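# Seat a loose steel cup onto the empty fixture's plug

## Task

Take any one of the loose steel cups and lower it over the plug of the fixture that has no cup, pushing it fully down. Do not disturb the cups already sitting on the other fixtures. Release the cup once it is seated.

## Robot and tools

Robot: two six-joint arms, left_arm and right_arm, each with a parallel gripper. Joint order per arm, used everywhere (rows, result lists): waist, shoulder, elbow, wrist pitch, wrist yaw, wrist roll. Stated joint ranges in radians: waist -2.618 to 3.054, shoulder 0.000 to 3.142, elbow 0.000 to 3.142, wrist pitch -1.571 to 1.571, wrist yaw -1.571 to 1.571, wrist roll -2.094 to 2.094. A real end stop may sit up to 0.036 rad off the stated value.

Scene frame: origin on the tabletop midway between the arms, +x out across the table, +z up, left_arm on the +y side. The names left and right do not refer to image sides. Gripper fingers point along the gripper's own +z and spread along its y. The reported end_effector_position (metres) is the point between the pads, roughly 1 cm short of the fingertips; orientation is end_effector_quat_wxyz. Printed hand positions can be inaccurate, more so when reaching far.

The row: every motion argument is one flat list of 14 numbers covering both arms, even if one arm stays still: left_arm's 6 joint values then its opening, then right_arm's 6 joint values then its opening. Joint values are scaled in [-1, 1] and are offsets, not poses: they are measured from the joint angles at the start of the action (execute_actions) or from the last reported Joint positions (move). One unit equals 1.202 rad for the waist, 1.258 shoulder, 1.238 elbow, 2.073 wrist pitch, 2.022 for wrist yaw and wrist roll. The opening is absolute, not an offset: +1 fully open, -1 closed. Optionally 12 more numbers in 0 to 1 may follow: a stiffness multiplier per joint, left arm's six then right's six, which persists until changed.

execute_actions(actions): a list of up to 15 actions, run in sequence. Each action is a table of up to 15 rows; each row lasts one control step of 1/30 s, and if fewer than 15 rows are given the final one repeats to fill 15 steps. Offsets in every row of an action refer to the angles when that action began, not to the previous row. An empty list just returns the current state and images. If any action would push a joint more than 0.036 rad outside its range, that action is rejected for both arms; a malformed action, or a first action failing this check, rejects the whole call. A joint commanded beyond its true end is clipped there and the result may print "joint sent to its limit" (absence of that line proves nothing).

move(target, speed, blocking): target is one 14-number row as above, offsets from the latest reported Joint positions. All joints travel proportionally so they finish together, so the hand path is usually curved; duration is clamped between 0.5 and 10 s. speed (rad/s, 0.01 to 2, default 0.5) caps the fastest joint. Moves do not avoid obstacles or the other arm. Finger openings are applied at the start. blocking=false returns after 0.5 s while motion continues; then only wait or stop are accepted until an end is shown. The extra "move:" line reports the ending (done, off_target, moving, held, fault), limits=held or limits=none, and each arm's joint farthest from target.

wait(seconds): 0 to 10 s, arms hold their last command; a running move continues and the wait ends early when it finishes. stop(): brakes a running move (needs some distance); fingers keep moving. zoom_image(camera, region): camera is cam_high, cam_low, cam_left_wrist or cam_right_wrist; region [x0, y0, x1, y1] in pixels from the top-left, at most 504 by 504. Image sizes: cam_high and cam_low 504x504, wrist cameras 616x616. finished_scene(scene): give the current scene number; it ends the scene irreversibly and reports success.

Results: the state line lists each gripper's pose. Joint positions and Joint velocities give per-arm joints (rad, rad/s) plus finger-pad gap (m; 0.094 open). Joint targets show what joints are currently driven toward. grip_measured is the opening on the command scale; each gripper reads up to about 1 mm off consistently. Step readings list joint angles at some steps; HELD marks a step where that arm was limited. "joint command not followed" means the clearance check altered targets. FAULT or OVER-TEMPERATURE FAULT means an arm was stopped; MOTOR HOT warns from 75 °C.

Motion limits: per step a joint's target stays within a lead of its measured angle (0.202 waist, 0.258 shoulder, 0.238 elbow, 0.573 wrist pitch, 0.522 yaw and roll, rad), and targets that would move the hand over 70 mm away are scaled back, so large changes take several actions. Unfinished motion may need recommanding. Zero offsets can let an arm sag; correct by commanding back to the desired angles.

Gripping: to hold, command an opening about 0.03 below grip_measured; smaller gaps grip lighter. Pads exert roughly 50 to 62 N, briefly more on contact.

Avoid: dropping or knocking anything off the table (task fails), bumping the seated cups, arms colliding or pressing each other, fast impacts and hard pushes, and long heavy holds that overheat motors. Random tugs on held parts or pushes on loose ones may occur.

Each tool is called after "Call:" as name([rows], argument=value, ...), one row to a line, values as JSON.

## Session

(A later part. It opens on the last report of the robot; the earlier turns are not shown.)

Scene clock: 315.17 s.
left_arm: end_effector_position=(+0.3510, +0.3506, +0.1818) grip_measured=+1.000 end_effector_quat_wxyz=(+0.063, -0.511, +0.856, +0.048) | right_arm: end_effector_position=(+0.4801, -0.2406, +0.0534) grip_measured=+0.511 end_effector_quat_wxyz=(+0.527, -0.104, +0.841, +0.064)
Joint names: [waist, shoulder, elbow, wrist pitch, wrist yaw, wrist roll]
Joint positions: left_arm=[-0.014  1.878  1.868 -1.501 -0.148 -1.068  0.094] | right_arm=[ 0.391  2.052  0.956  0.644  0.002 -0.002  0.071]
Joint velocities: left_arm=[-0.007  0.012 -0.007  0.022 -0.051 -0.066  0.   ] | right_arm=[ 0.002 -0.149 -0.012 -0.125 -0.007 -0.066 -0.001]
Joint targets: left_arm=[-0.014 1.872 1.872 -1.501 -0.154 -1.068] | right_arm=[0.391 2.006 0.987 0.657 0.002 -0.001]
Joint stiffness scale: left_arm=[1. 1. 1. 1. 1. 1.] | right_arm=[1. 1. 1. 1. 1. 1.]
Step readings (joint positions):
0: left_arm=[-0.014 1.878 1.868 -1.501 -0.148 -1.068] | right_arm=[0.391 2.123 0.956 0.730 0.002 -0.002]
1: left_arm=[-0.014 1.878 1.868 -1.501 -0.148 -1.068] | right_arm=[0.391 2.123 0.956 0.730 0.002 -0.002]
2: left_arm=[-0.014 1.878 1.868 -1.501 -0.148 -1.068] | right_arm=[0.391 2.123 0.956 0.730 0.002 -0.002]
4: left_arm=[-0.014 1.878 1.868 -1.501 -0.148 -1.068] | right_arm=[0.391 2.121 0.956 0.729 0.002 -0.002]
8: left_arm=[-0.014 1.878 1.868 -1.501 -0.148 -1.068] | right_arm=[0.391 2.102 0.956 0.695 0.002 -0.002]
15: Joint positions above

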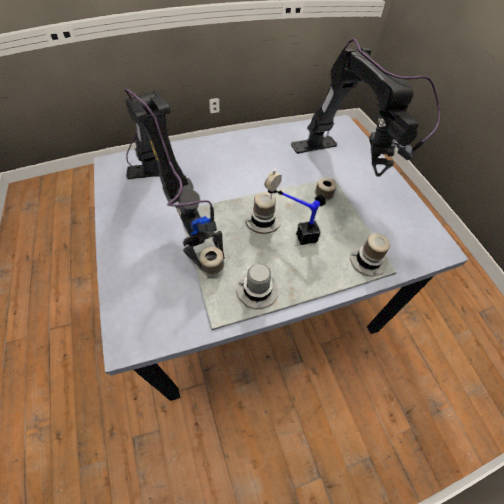

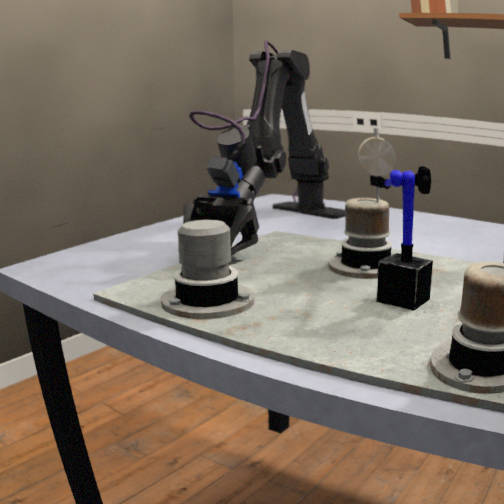

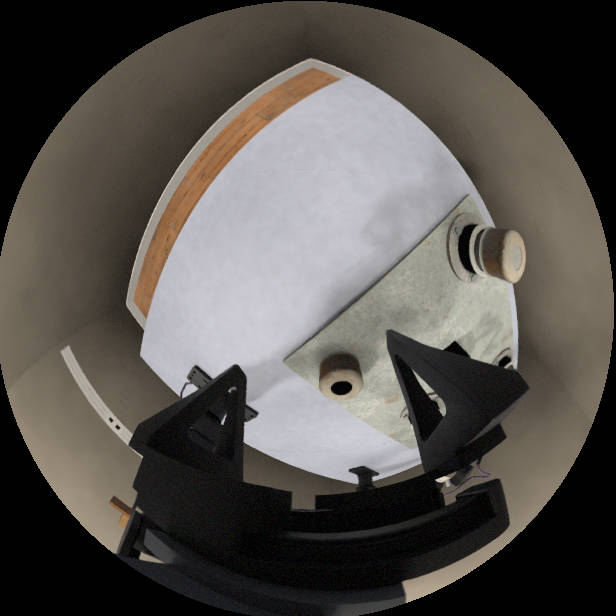

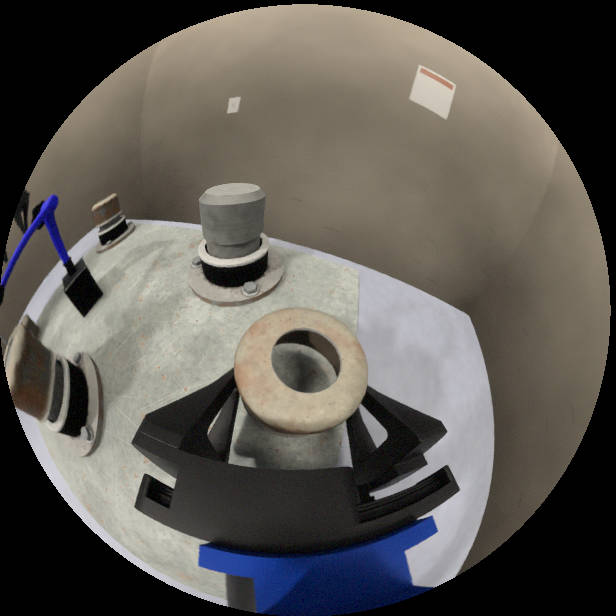

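Call:
move(target=[0, -0.004, 0.004, 0, -0.003, 0, 1, 0.0399, -0.1661, 0.3037, -0.2325, 0, 0.001, 0.47], speed=0.5)

Scene clock: 326.13 s.
left_arm: end_effector_position=(+0.3510, +0.3506, +0.1818) grip_measured=+1.000 end_effector_quat_wxyz=(+0.063, -0.511, +0.856, +0.048) | right_arm: end_effector_position=(+0.5031, -0.2115, +0.1765) grip_measured=+0.511 end_effector_quat_wxyz=(+0.523, -0.122, +0.840, +0.074)
Joint names: [waist, shoulder, elbow, wrist pitch, wrist yaw, wrist roll]
Joint positions: left_arm=[-0.014  1.878  1.868 -1.501 -0.148 -1.068  0.094] | right_arm=[ 0.432  1.879  1.3    0.122  0.002 -0.002  0.071]
Joint velocities: left_arm=[-0.002  0.012  0.007  0.022 -0.022 -0.051  0.   ] | right_arm=[-0.012 -0.002 -0.012 -0.022  0.022 -0.007 -0.001]
Joint targets: left_arm=[-0.014 1.872 1.872 -1.501 -0.154 -1.068] | right_arm=[0.439 1.843 1.332 0.162 0.002 -0.000]
Joint stiffness scale: left_arm=[1. 1. 1. 1. 1. 1.] | right_arm=[1. 1. 1. 1. 1. 1.]
move: off_target (right_arm); limits=none; left_arm: farthest joint: the wrist yaw, 0.006 radians from its target (0.006 radians at the start); right_arm: farthest joint: the wrist pitch, 0.040 radians from its target (0.455 radians at the start)

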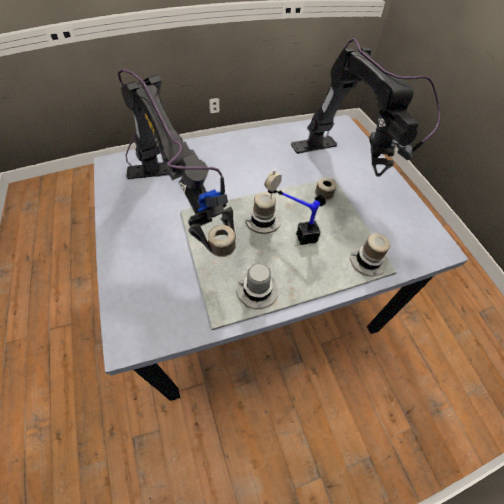

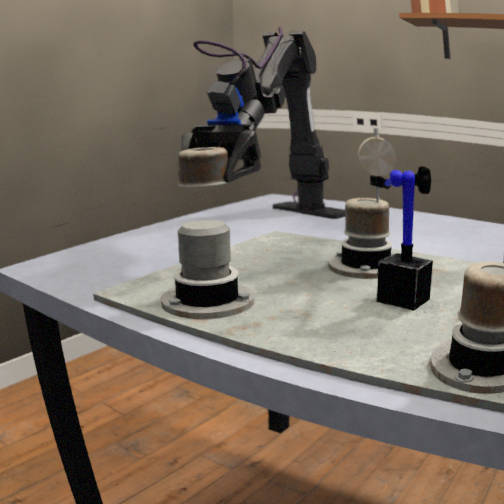

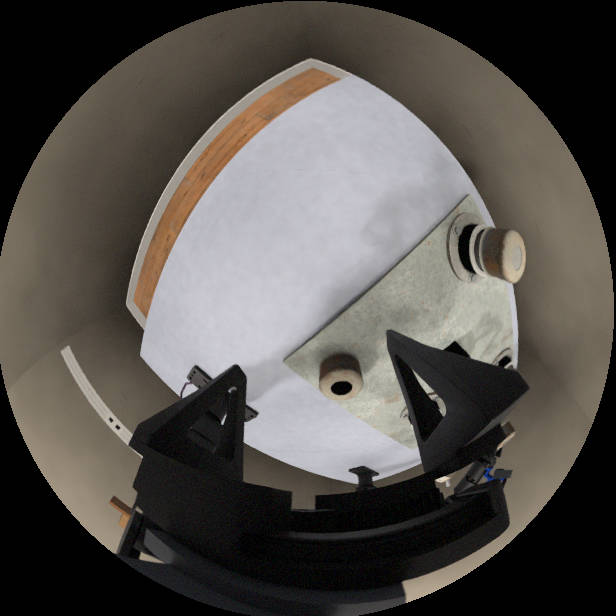

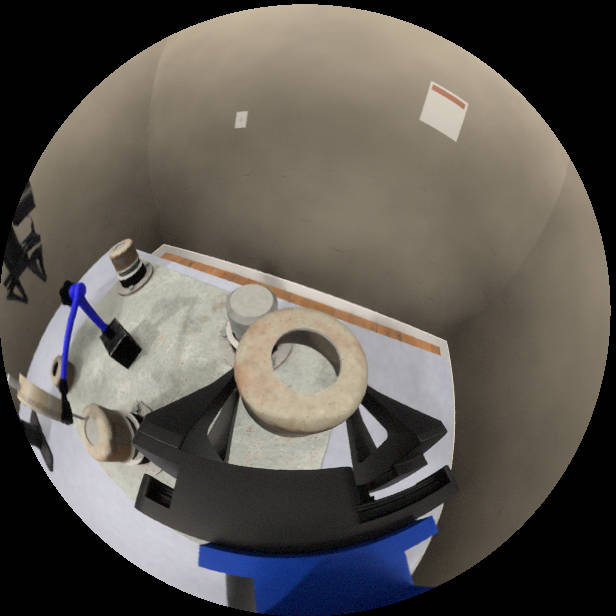

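Call:
move(target=[0, -0.004, 0.004, 0, -0.003, 0, 1, 0.0657, 0.3649, 0.5905, -0.083, 0, 0.001, 0.47], speed=0.55)

Scene clock: 343.03 s.
left_arm: end_effector_position=(+0.3510, +0.3506, +0.1818) grip_measured=+1.000 end_effector_quat_wxyz=(+0.063, -0.511, +0.856, +0.048) | right_arm: end_effector_position=(+0.6009, -0.1312, +0.1673) grip_measured=+0.511 end_effector_quat_wxyz=(+0.522, -0.152, +0.834, +0.093)
Joint names: [waist, shoulder, elbow, wrist pitch, wrist yaw, wrist roll]
Joint positions: left_arm=[-0.014  1.878  1.868 -1.501 -0.148 -1.068  0.094] | right_arm=[ 0.504  2.35   1.988 -0.091  0.002 -0.002  0.071]
Joint velocities: left_arm=[ 0.007 -0.012 -0.007 -0.037 -0.022  0.022  0.   ] | right_arm=[-0.002  0.002  0.007 -0.007 -0.037 -0.037  0.   ]
Joint targets: left_arm=[-0.014 1.872 1.872 -1.501 -0.154 -1.068] | right_arm=[0.511 2.338 2.031 -0.050 0.002 -0.000]
Joint stiffness scale: left_arm=[1. 1. 1. 1. 1. 1.] | right_arm=[1. 1. 1. 1. 1. 1.]
move: off_target (right_arm); limits=none; left_arm: farthest joint: the wrist yaw, 0.006 radians from its target (0.006 radians at the start); right_arm: farthest joint: the elbow, 0.043 radians from its target (0.731 radians at the start)

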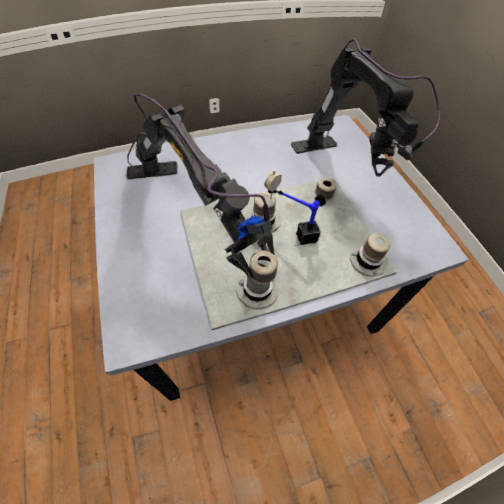

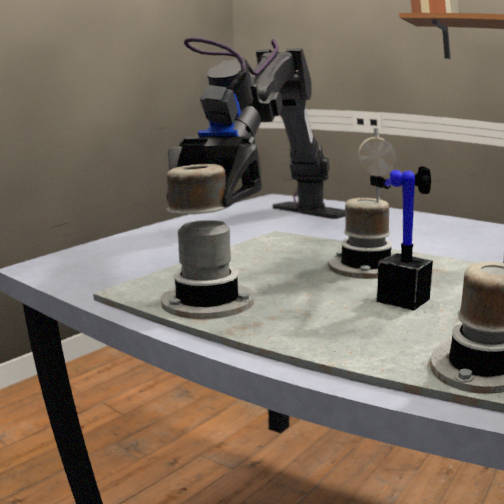

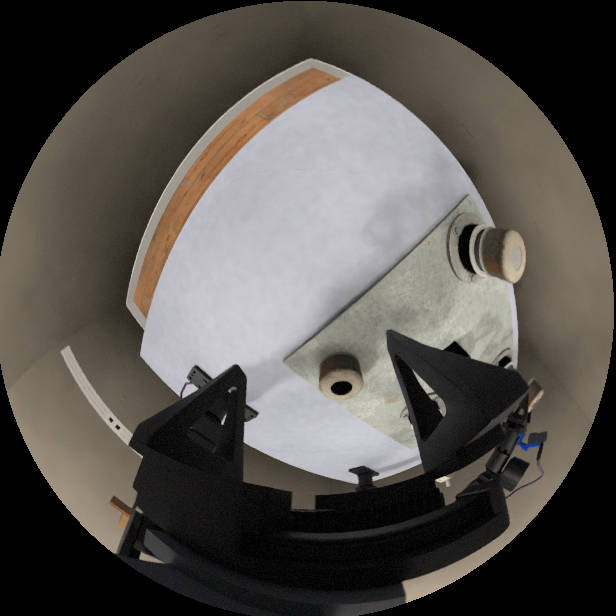

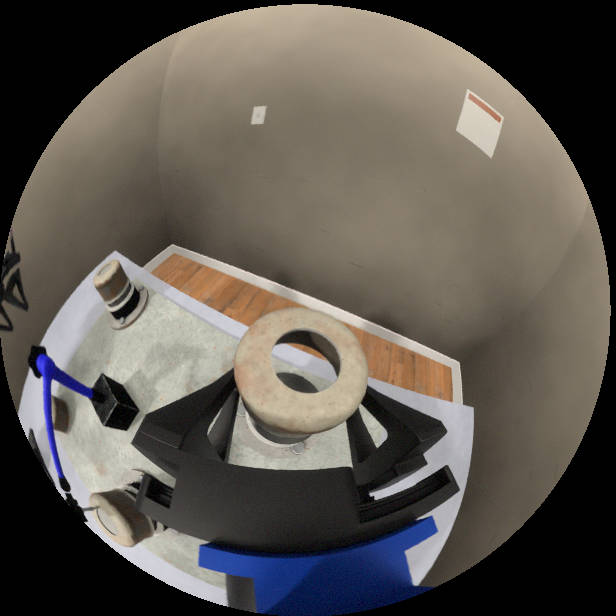

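Call:
zoom_image(camera="cam_low", region=[130, 140, 290, 320])

Call:
zoom_image(camera="cam_high", region=[215, 220, 305, 320])

Call:
zoom_image(camera="cam_right_wrist", region=[200, 290, 400, 490])

Region (130, 140, 290, 320) of cam_low's 504x504 image, scaled by 2.800, with more detail than that image has.

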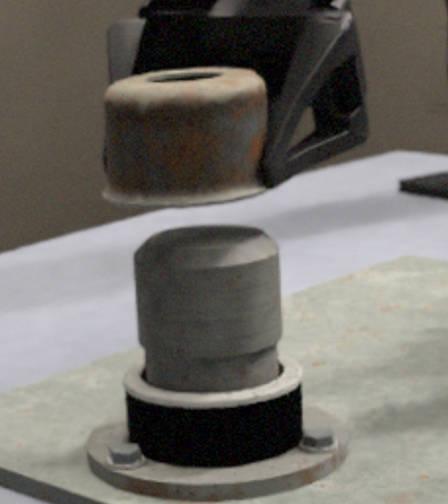

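Region (215, 220, 305, 320) of cam_high's 504x504 image, scaled by 5.040, with more detail than that image has; it fills the left 454 columns of this view, and the rest is white.

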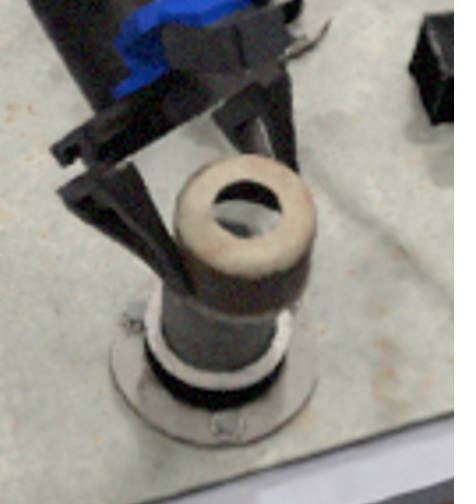

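Region (200, 290, 400, 490) of cam_right_wrist's 616x616 image, scaled by 2.520, with more detail than that image has.

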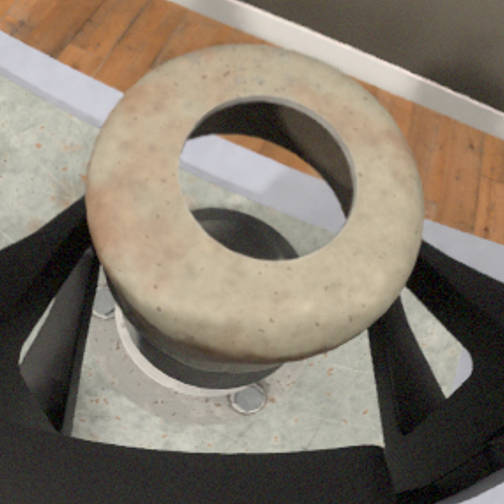

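Call:
execute_actions([
  [[0,-0.004,0.004,0,-0.003,0,1,0.006,-0.020,0.030,0.025,0,0.001,0.47],[0,-0.004,0.004,0,-0.003,0,1,0.0063,-0.030,0.024,0.030,0,0.001,0.47],[0,-0.004,0.004,0,-0.003,0,1,0.0066,-0.035,0.018,0.034,0,0.001,0.47],[0,-0.004,0.004,0,-0.003,0,1,0.007,-0.039,0.012,0.038,0,0.001,0.47],[0,-0.004,0.004,0,-0.003,0,1,0.0073,-0.043,0.004,0.043,0,0.001,0.47],[0,-0.004,0.004,0,-0.003,0,1,0.0076,-0.047,-0.006,0.048,0,0.001,0.47],[0,-0.004,0.004,0,-0.003,0,1,0.008,-0.051,-0.017,0.053,0,0.001,0.47],[0,-0.004,0.004,0,-0.003,0,1,0.0083,-0.055,-0.028,0.058,0,0.001,0.47],[0,-0.004,0.004,0,-0.003,0,1,0.0086,-0.059,-0.040,0.063,0,0.001,0.47],[0,-0.004,0.004,0,-0.003,0,1,0.009,-0.063,-0.052,0.068,0,0.001,0.47],[0,-0.004,0.004,0,-0.003,0,1,0.0093,-0.066,-0.064,0.072,0,0.001,0.47],[0,-0.004,0.004,0,-0.003,0,1,0.0096,-0.069,-0.075,0.076,0,0.001,0.47],[0,-0.004,0.004,0,-0.003,0,1,0.010,-0.071,-0.085,0.079,0,0.001,0.47],[0,-0.004,0.004,0,-0.003,0,1,0.010,-0.072,-0.093,0.081,0,0.001,0.47],[0,-0.004,0.004,0,-0.003,0,1,0.010,-0.0723,-0.0994,0.081,0,0.001,0.47]],
])

Call:
wait(seconds=0.6)

Scene clock: 428.27 s.
left_arm: end_effector_position=(+0.3510, +0.3506, +0.1818) grip_measured=+1.000 end_effector_quat_wxyz=(+0.063, -0.511, +0.856, +0.048) | right_arm: end_effector_position=(+0.5929, -0.1342, +0.1607) grip_measured=+0.511 end_effector_quat_wxyz=(+0.529, -0.151, +0.830, +0.094)
Joint names: [waist, shoulder, elbow, wrist pitch, wrist yaw, wrist roll]
Joint positions: left_arm=[-0.014  1.878  1.868 -1.501 -0.148 -1.068  0.094] | right_arm=[ 0.504  2.31   1.88  -0.006  0.002 -0.002  0.071]
Joint velocities: left_arm=[-0.012 -0.002 -0.007  0.037 -0.037  0.007  0.   ] | right_arm=[-0.012 -0.046 -0.291  0.095 -0.007  0.007 -0.001]
Joint targets: left_arm=[-0.014 1.872 1.872 -1.501 -0.154 -1.068] | right_arm=[0.517 2.259 1.865 0.077 0.002 -0.000]
Joint stiffness scale: left_arm=[1. 1. 1. 1. 1. 1.] | right_arm=[1. 1. 1. 1. 1. 1.]
Step readings (joint positions):
0: left_arm=[-0.014 1.878 1.868 -1.501 -0.148 -1.068] | right_arm=[0.504 2.350 1.988 -0.091 0.002 -0.002]
1: left_arm=[-0.014 1.878 1.868 -1.501 -0.148 -1.068] | right_arm=[0.504 2.350 1.988 -0.091 0.002 -0.002]
2: left_arm=[-0.014 1.878 1.868 -1.501 -0.148 -1.068] | right_arm=[0.504 2.350 1.988 -0.091 0.002 -0.002]
4: left_arm=[-0.014 1.878 1.868 -1.501 -0.148 -1.068] | right_arm=[0.504 2.350 1.988 -0.089 0.002 -0.002]
8: left_arm=[-0.014 1.878 1.868 -1.501 -0.148 -1.068] | right_arm=[0.504 2.343 1.970 -0.062 0.002 -0.002]
15: Joint positions above

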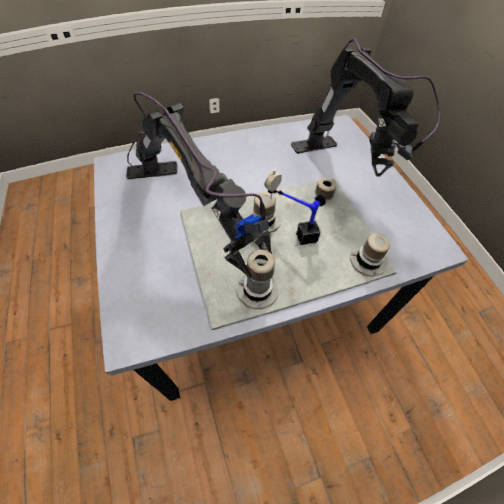

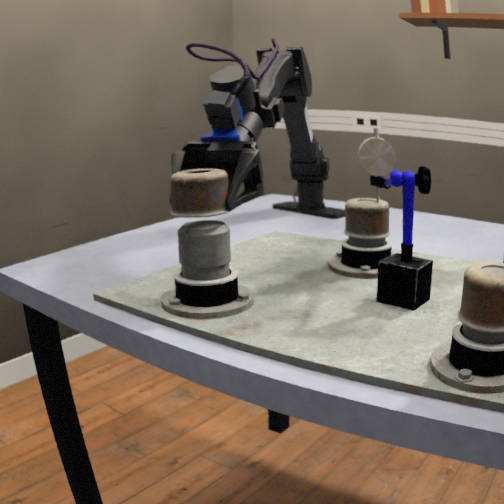

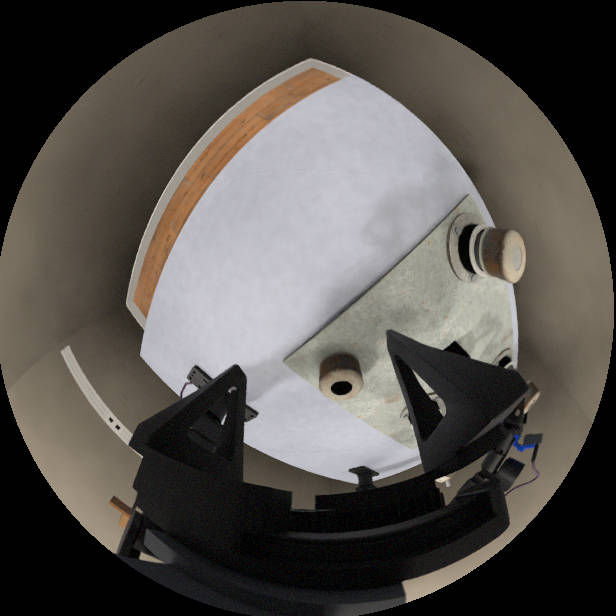

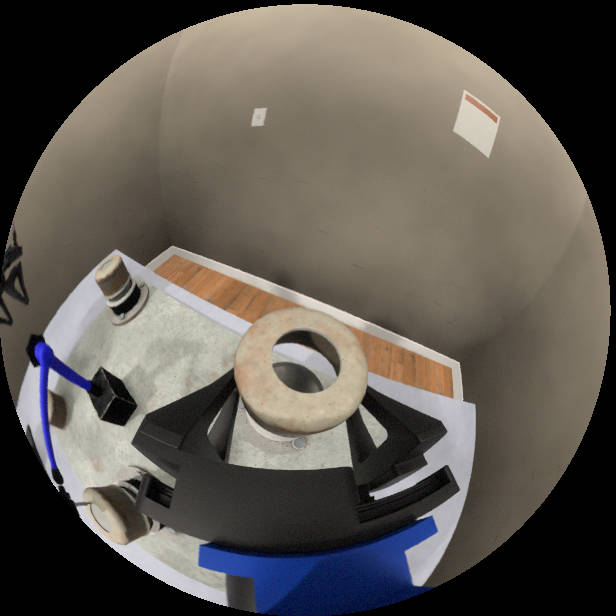

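Scene clock: 428.87 s.
left_arm: end_effector_position=(+0.3510, +0.3506, +0.1818) grip_measured=+1.000 end_effector_quat_wxyz=(+0.063, -0.511, +0.856, +0.048) | right_arm: end_effector_position=(+0.5914, -0.1348, +0.1544) grip_measured=+0.511 end_effector_quat_wxyz=(+0.527, -0.151, +0.831, +0.094)
Joint names: [waist, shoulder, elbow, wrist pitch, wrist yaw, wrist roll]
Joint positions: left_arm=[-0.014  1.878  1.868 -1.501 -0.148 -1.068  0.094] | right_arm=[ 0.504  2.31   1.857  0.012  0.002 -0.002  0.071]
Joint velocities: left_arm=[-0.002 -0.017 -0.007 -0.022 -0.007 -0.066  0.   ] | right_arm=[-0.017  0.002 -0.017  0.022 -0.037 -0.037 -0.001]
Joint targets: left_arm=[-0.014 1.872 1.872 -1.501 -0.154 -1.068] | right_arm=[0.517 2.259 1.865 0.077 0.002 -0.000]
Joint stiffness scale: left_arm=[1. 1. 1. 1. 1. 1.] | right_arm=[1. 1. 1. 1. 1. 1.]
wait: 0.60 s; no rest

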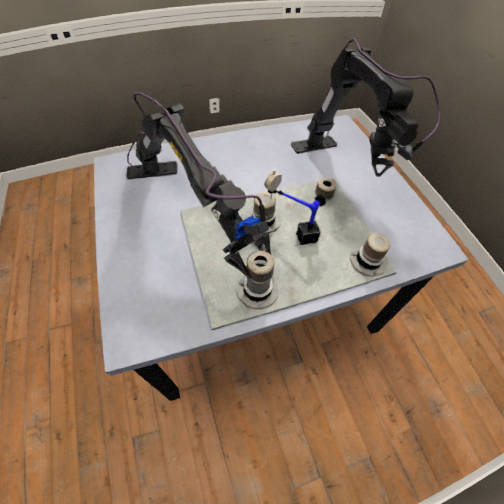

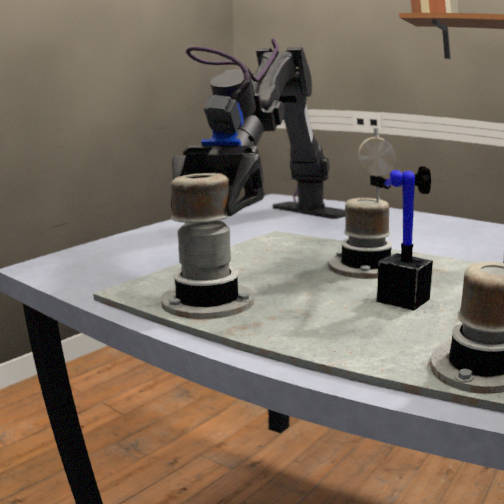

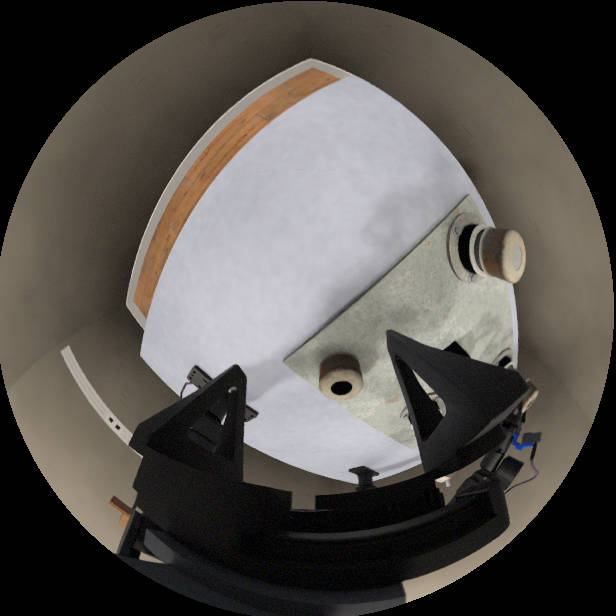

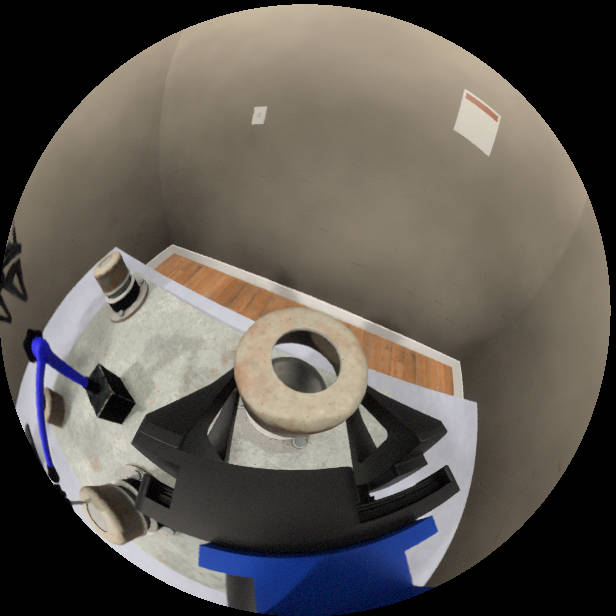

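Call:
zoom_image(camera="cam_low", region=[150, 160, 270, 280])

Call:
zoom_image(camera="cam_right_wrist", region=[200, 290, 400, 490])

Call:
zoom_image(camera="cam_high", region=[225, 235, 295, 315])

Region (150, 160, 270, 280) of cam_low's 504x504 image, scaled by 4.200, with more detail than that image has.

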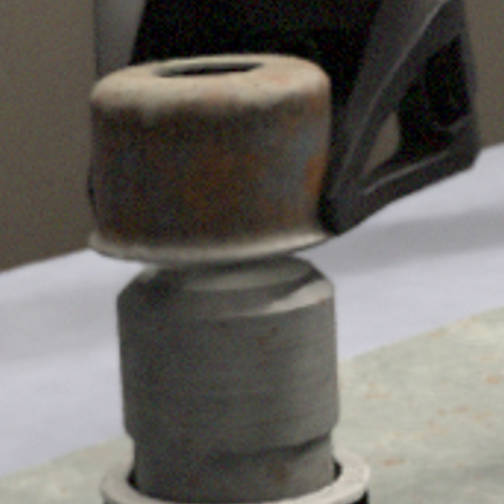

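Region (200, 290, 400, 490) of cam_right_wrist's 616x616 image, scaled by 2.520, with more detail than that image has.

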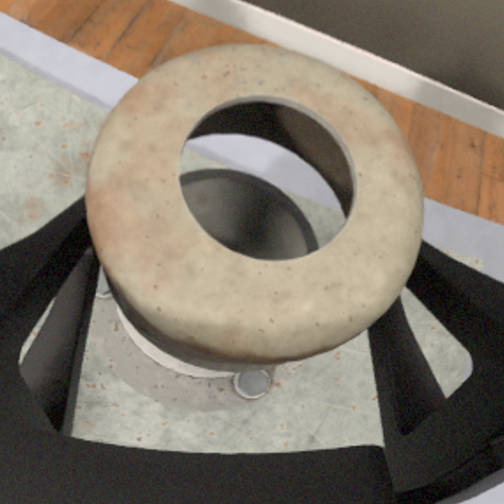

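Region (225, 235, 295, 315) of cam_high's 504x504 image, scaled by 6.300, with more detail than that image has; it fills the left 441 columns of this view, and the rest is white.

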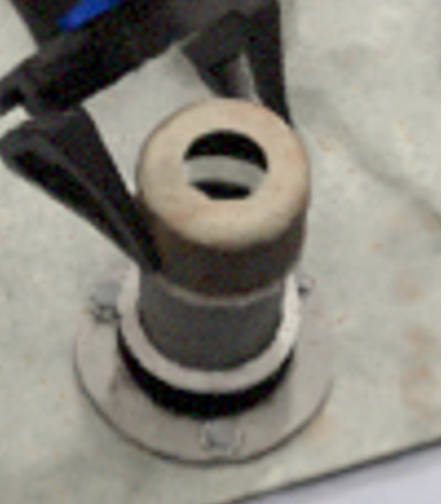

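Call:
execute_actions([
  [[0,-0.004,0.004,0,-0.003,0,1,0.012,-0.038,0.005,0.033,0,0.001,0.47],[0,-0.004,0.004,0,-0.003,0,1,0.014,-0.035,0.003,0.035,0,0.001,0.47],[0,-0.004,0.004,0,-0.003,0,1,0.016,-0.032,0.001,0.037,0,0.001,0.47],[0,-0.004,0.004,0,-0.003,0,1,0.016,-0.029,-0.002,0.039,0,0.001,0.47],[0,-0.004,0.004,0,-0.003,0,1,0.016,-0.026,-0.005,0.041,0,0.001,0.47],[0,-0.004,0.004,0,-0.003,0,1,0.013,-0.024,-0.008,0.043,0,0.001,0.47],[0,-0.004,0.004,0,-0.003,0,1,0.0104,-0.022,-0.011,0.0445,0,0.001,0.47],[0,-0.004,0.004,0,-0.003,0,1,0.0104,-0.020,-0.014,0.0455,0,0.001,0.47],[0,-0.004,0.004,0,-0.003,0,1,0.0104,-0.018,-0.016,0.0463,0,0.001,0.47],[0,-0.004,0.004,0,-0.003,0,1,0.0104,-0.018,-0.017,0.0463,0,0.001,0.47]],
])

Scene clock: 471.87 s.
left_arm: end_effector_position=(+0.3510, +0.3506, +0.1818) grip_measured=+1.000 end_effector_quat_wxyz=(+0.063, -0.511, +0.856, +0.048) | right_arm: end_effector_position=(+0.5876, -0.1294, +0.1475) grip_measured=+0.511 end_effector_quat_wxyz=(+0.526, -0.155, +0.830, +0.097)
Joint names: [waist, shoulder, elbow, wrist pitch, wrist yaw, wrist roll]
Joint positions: left_arm=[-0.014  1.878  1.868 -1.501 -0.148 -1.068  0.094] | right_arm=[ 0.514  2.31   1.83   0.038  0.002 -0.002  0.071]
Joint velocities: left_arm=[-0.017 -0.012 -0.002 -0.037  0.007  0.051  0.   ] | right_arm=[ 0.007 -0.002 -0.017 -0.022 -0.11   0.022  0.   ]
Joint targets: left_arm=[-0.014 1.872 1.872 -1.501 -0.154 -1.068] | right_arm=[0.517 2.287 1.836 0.107 0.002 -0.000]
Joint stiffness scale: left_arm=[1. 1. 1. 1. 1. 1.] | right_arm=[1. 1. 1. 1. 1. 1.]
Step readings (joint positions):
0: left_arm=[-0.014 1.878 1.868 -1.501 -0.148 -1.068] | right_arm=[0.504 2.310 1.857 0.012 0.002 -0.002]
1: left_arm=[-0.014 1.878 1.868 -1.501 -0.148 -1.068] | right_arm=[0.505 2.310 1.857 0.012 0.002 -0.002]
2: left_arm=[-0.014 1.878 1.868 -1.501 -0.148 -1.068] | right_arm=[0.506 2.310 1.857 0.013 0.002 -0.002]
4: left_arm=[-0.014 1.878 1.868 -1.501 -0.148 -1.068] | right_arm=[0.508 2.310 1.857 0.016 0.002 -0.002]
8: left_arm=[-0.014 1.878 1.868 -1.501 -0.148 -1.068] | right_arm=[0.514 2.310 1.846 0.034 0.002 -0.002]
15: Joint positions above

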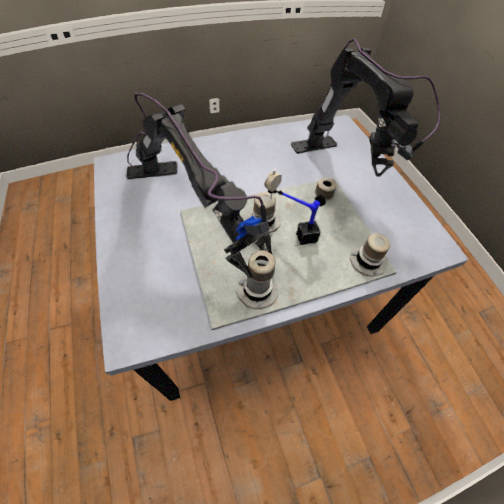

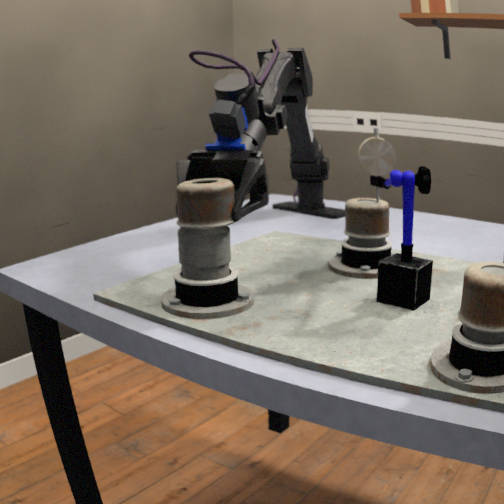

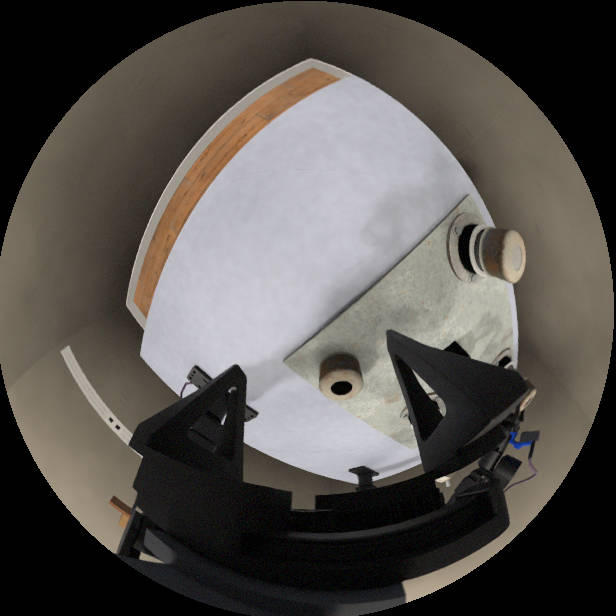

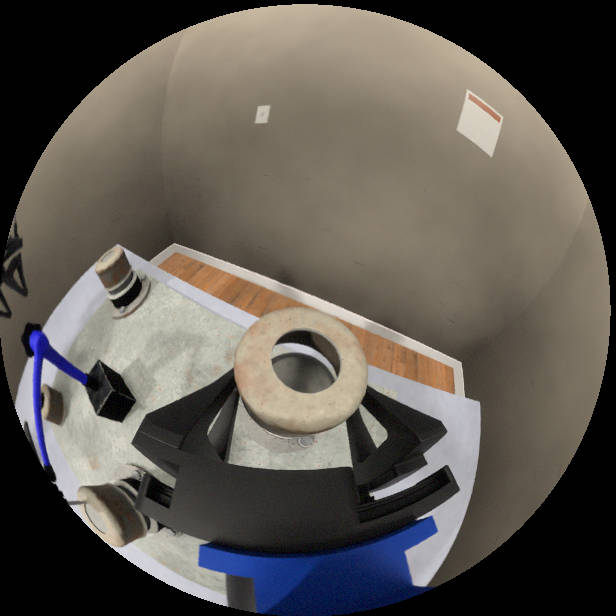

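Call:
zoom_image(camera="cam_low", region=[150, 160, 270, 280])

Call:
zoom_image(camera="cam_right_wrist", region=[200, 290, 400, 490])

Region (150, 160, 270, 280) of cam_low's 504x504 image, scaled by 4.200, with more detail than that image has.

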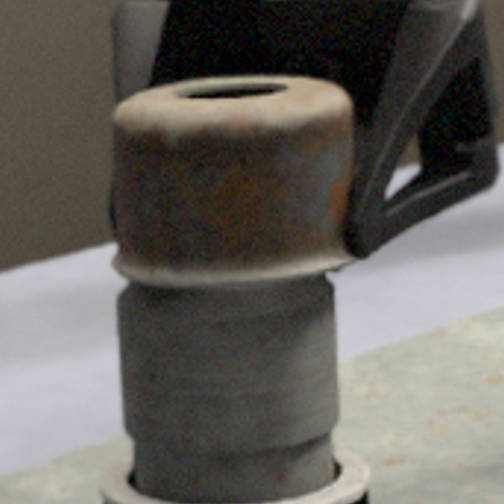

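Region (200, 290, 400, 490) of cam_right_wrist's 616x616 image, scaled by 2.520, with more detail than that image has.

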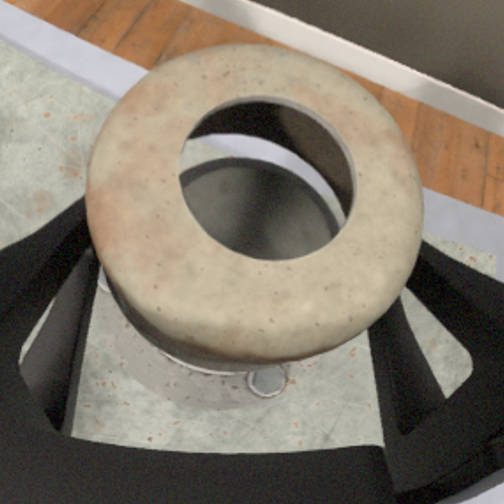

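Call:
execute_actions([
  [[0,-0.004,0.004,0,-0.003,0,1,-0.006,-0.018,0.005,0.034,0,0.001,0.47],[0,-0.004,0.004,0,-0.003,0,1,-0.0122,-0.018,0.005,0.035,0,0.001,0.47],[0,-0.004,0.004,0,-0.003,0,1,-0.0122,-0.018,0.005,0.036,0,0.001,0.47],[0,-0.004,0.004,0,-0.003,0,1,-0.0122,-0.017,0.004,0.037,0,0.001,0.47],[0,-0.004,0.004,0,-0.003,0,1,-0.0122,-0.017,0.002,0.038,0,0.001,0.47],[0,-0.004,0.004,0,-0.003,0,1,-0.0122,-0.016,-0.001,0.040,0,0.001,0.47],[0,-0.004,0.004,0,-0.003,0,1,-0.0122,-0.016,-0.004,0.042,0,0.001,0.47],[0,-0.004,0.004,0,-0.003,0,1,-0.0122,-0.015,-0.007,0.044,0,0.001,0.47],[0,-0.004,0.004,0,-0.003,0,1,-0.0122,-0.015,-0.010,0.046,0,0.001,0.47],[0,-0.004,0.004,0,-0.003,0,1,-0.0122,-0.014,-0.013,0.0475,0,0.001,0.47],[0,-0.004,0.004,0,-0.003,0,1,-0.0122,-0.014,-0.016,0.049,0,0.001,0.47],[0,-0.004,0.004,0,-0.003,0,1,-0.0122,-0.013,-0.018,0.0497,0,0.001,0.47],[0,-0.004,0.004,0,-0.003,0,1,-0.0122,-0.013,-0.0194,0.0497,0,0.001,0.47]],
])

Scene clock: 496.43 s.
left_arm: end_effector_position=(+0.3510, +0.3506, +0.1818) grip_measured=+1.000 end_effector_quat_wxyz=(+0.063, -0.511, +0.856, +0.048) | right_arm: end_effector_position=(+0.5882, -0.1343, +0.1419) grip_measured=+0.511 end_effector_quat_wxyz=(+0.529, -0.152, +0.830, +0.095)
Joint names: [waist, shoulder, elbow, wrist pitch, wrist yaw, wrist roll]
Joint positions: left_arm=[-0.014  1.878  1.868 -1.501 -0.148 -1.068  0.094] | right_arm=[ 0.507  2.31   1.802  0.071  0.002 -0.002  0.071]
Joint velocities: left_arm=[ 0.012  0.017 -0.012  0.022  0.051 -0.11   0.   ] | right_arm=[-0.002  0.002 -0.085  0.051 -0.037 -0.066  0.   ]
Joint targets: left_arm=[-0.014 1.872 1.872 -1.501 -0.154 -1.068] | right_arm=[0.499 2.294 1.806 0.141 0.002 -0.000]
Joint stiffness scale: left_arm=[1. 1. 1. 1. 1. 1.] | right_arm=[1. 1. 1. 1. 1. 1.]
Step readings (joint positions):
0: left_arm=[-0.014 1.878 1.868 -1.501 -0.148 -1.068] | right_arm=[0.514 2.310 1.830 0.042 0.002 -0.002]
1: left_arm=[-0.014 1.878 1.868 -1.501 -0.148 -1.068] | right_arm=[0.514 2.310 1.830 0.042 0.002 -0.002]
2: left_arm=[-0.014 1.878 1.868 -1.501 -0.148 -1.068] | right_arm=[0.514 2.310 1.830 0.043 0.002 -0.002]
4: left_arm=[-0.014 1.878 1.868 -1.501 -0.148 -1.068] | right_arm=[0.513 2.310 1.830 0.044 0.002 -0.002]
8: left_arm=[-0.014 1.878 1.868 -1.501 -0.148 -1.068] | right_arm=[0.508 2.310 1.828 0.053 0.002 -0.002]
15: Joint positions above

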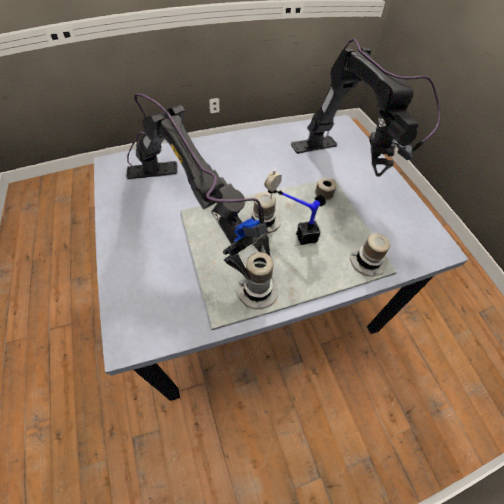

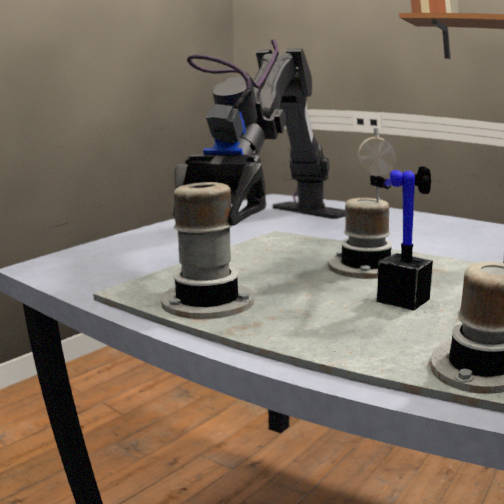

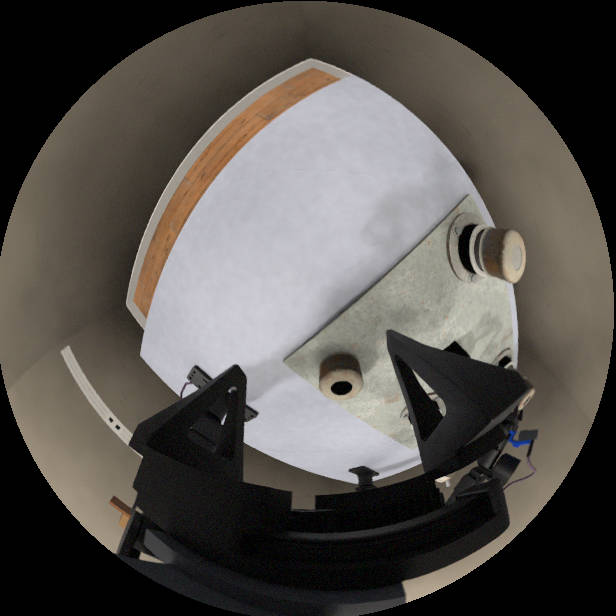

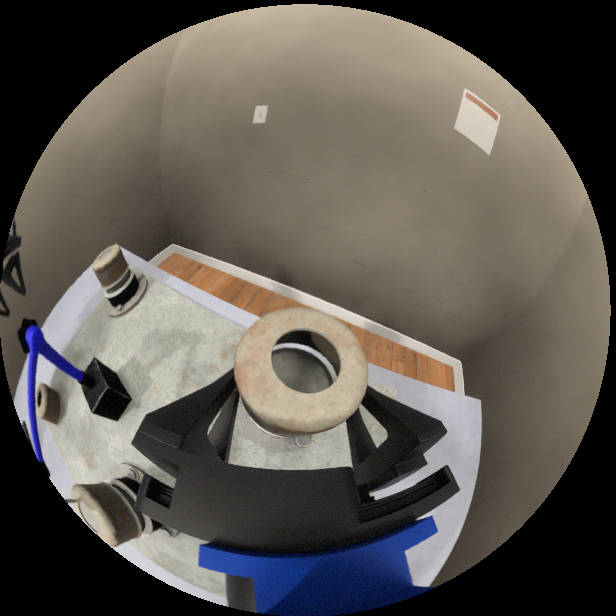

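Call:
zoom_image(camera="cam_low", region=[150, 160, 270, 280])

Call:
zoom_image(camera="cam_right_wrist", region=[250, 310, 370, 430])

Region (150, 160, 270, 280) of cam_low's 504x504 image, scaled by 4.200, with more detail than that image has.

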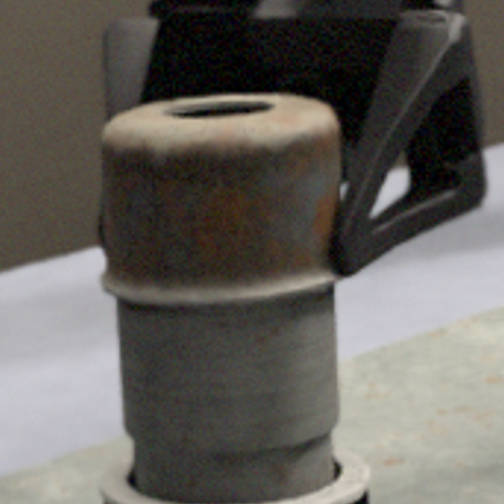

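Region (250, 310, 370, 430) of cam_right_wrist's 616x616 image, scaled by 4.200, with more detail than that image has.

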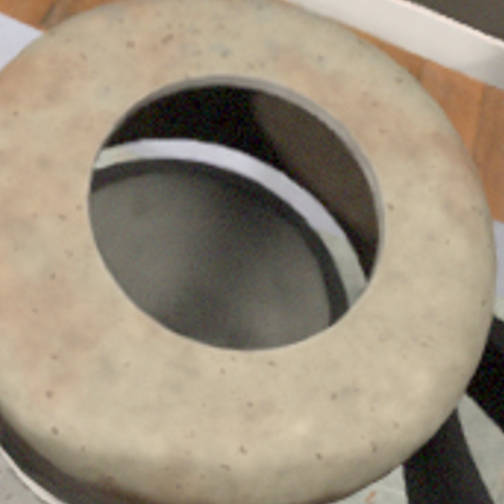

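Call:
execute_actions([
  [[0,-0.004,0.004,0,-0.003,0,1,-0.004,-0.008,0.002,0.0355,0,0.001,0.47],[0,-0.004,0.004,0,-0.003,0,1,-0.002,-0.006,0.000,0.0375,0,0.001,0.47],[0,-0.004,0.004,0,-0.003,0,1,0,-0.005,-0.002,0.0395,0,0.001,0.47],[0,-0.004,0.004,0,-0.003,0,1,0.001,-0.004,-0.004,0.0415,0,0.001,0.47],[0,-0.004,0.004,0,-0.003,0,1,0.001,-0.003,-0.006,0.0435,0,0.001,0.47],[0,-0.004,0.004,0,-0.003,0,1,0.001,-0.002,-0.008,0.0455,0,0.001,0.47],[0,-0.004,0.004,0,-0.003,0,1,0.001,-0.001,-0.010,0.0475,0,0.001,0.47],[0,-0.004,0.004,0,-0.003,0,1,0.001,0.000,-0.012,0.0495,0,0.001,0.47],[0,-0.004,0.004,0,-0.003,0,1,0.001,0.0015,-0.014,0.0515,0,0.001,0.47],[0,-0.004,0.004,0,-0.003,0,1,0.001,0.003,-0.016,0.0535,0,0.001,0.47],[0,-0.004,0.004,0,-0.003,0,1,0.001,0.0045,-0.018,0.0555,0,0.001,0.47],[0,-0.004,0.004,0,-0.003,0,1,0.001,0.006,-0.020,0.0575,0,0.001,0.47],[0,-0.004,0.004,0,-0.003,0,1,0.001,0.0072,-0.022,0.0593,0,0.001,0.47],[0,-0.004,0.004,0,-0.003,0,1,0.001,0.0072,-0.0238,0.0593,0,0.001,0.47]],
])

Scene clock: 512.33 s.
left_arm: end_effector_position=(+0.3510, +0.3506, +0.1818) grip_measured=+1.000 end_effector_quat_wxyz=(+0.063, -0.511, +0.856, +0.048) | right_arm: end_effector_position=(+0.5890, -0.1340, +0.1311) grip_measured=+0.511 end_effector_quat_wxyz=(+0.533, -0.152, +0.827, +0.096)
Joint names: [waist, shoulder, elbow, wrist pitch, wrist yaw, wrist roll]
Joint positions: left_arm=[-0.014  1.878  1.868 -1.501 -0.148 -1.068  0.094] | right_arm=[ 0.507  2.325  1.774  0.125  0.002 -0.002  0.071]
Joint velocities: left_arm=[-0.002 -0.012  0.007  0.037  0.007  0.007  0.   ] | right_arm=[ 0.002  0.095 -0.061  0.11   0.037  0.037 -0.   ]
Joint targets: left_arm=[-0.014 1.872 1.872 -1.501 -0.154 -1.068] | right_arm=[0.508 2.319 1.773 0.194 0.002 -0.000]
Joint stiffness scale: left_arm=[1. 1. 1. 1. 1. 1.] | right_arm=[1. 1. 1. 1. 1. 1.]
Step readings (joint positions):
0: left_arm=[-0.014 1.878 1.868 -1.501 -0.148 -1.068] | right_arm=[0.507 2.310 1.800 0.076 0.002 -0.002]
1: left_arm=[-0.014 1.878 1.868 -1.501 -0.148 -1.068] | right_arm=[0.507 2.310 1.800 0.076 0.002 -0.002]
2: left_arm=[-0.014 1.878 1.868 -1.501 -0.148 -1.068] | right_arm=[0.507 2.310 1.800 0.077 0.002 -0.002]
4: left_arm=[-0.014 1.878 1.868 -1.501 -0.148 -1.068] | right_arm=[0.507 2.310 1.800 0.080 0.002 -0.002]
8: left_arm=[-0.014 1.878 1.868 -1.501 -0.148 -1.068] | right_arm=[0.507 2.310 1.793 0.098 0.002 -0.002]
15: Joint positions above

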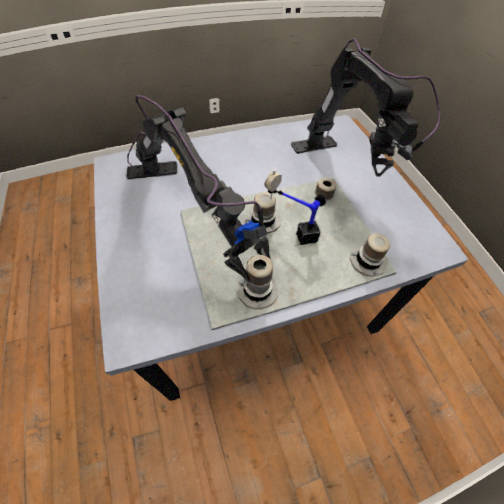

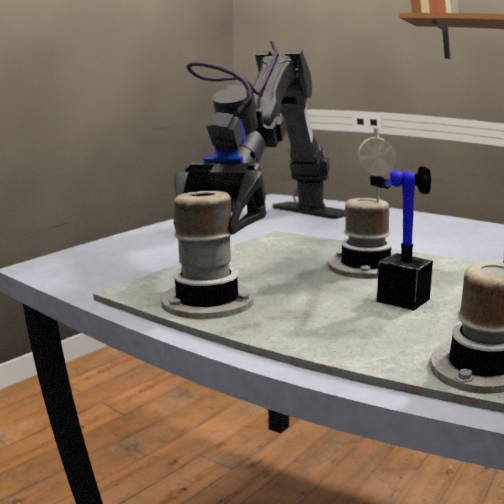

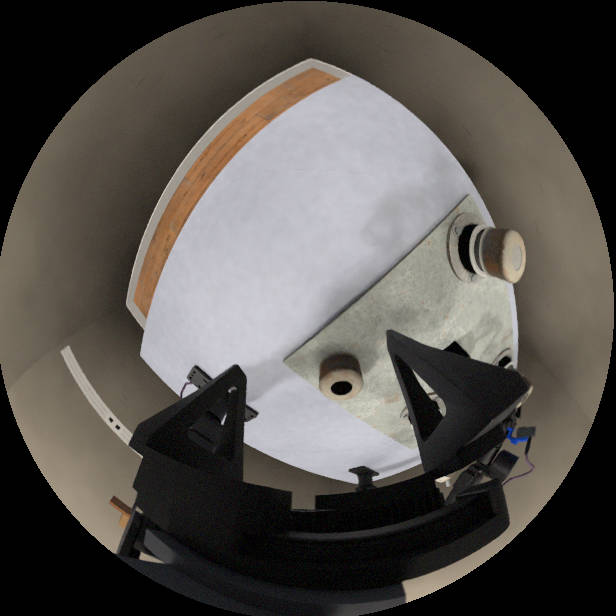

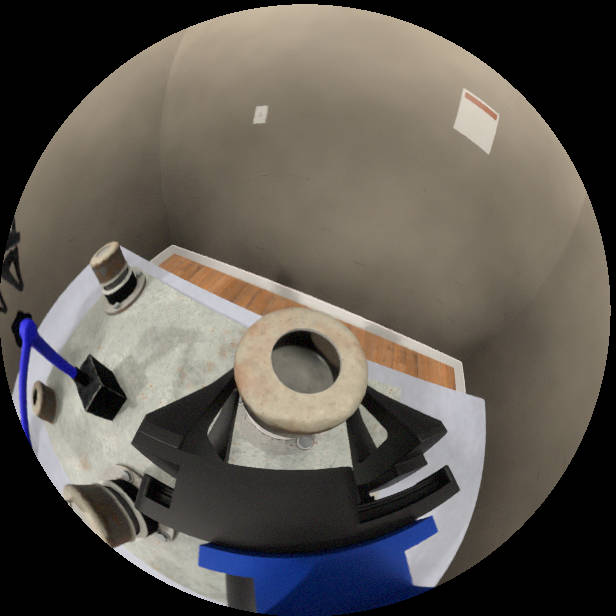

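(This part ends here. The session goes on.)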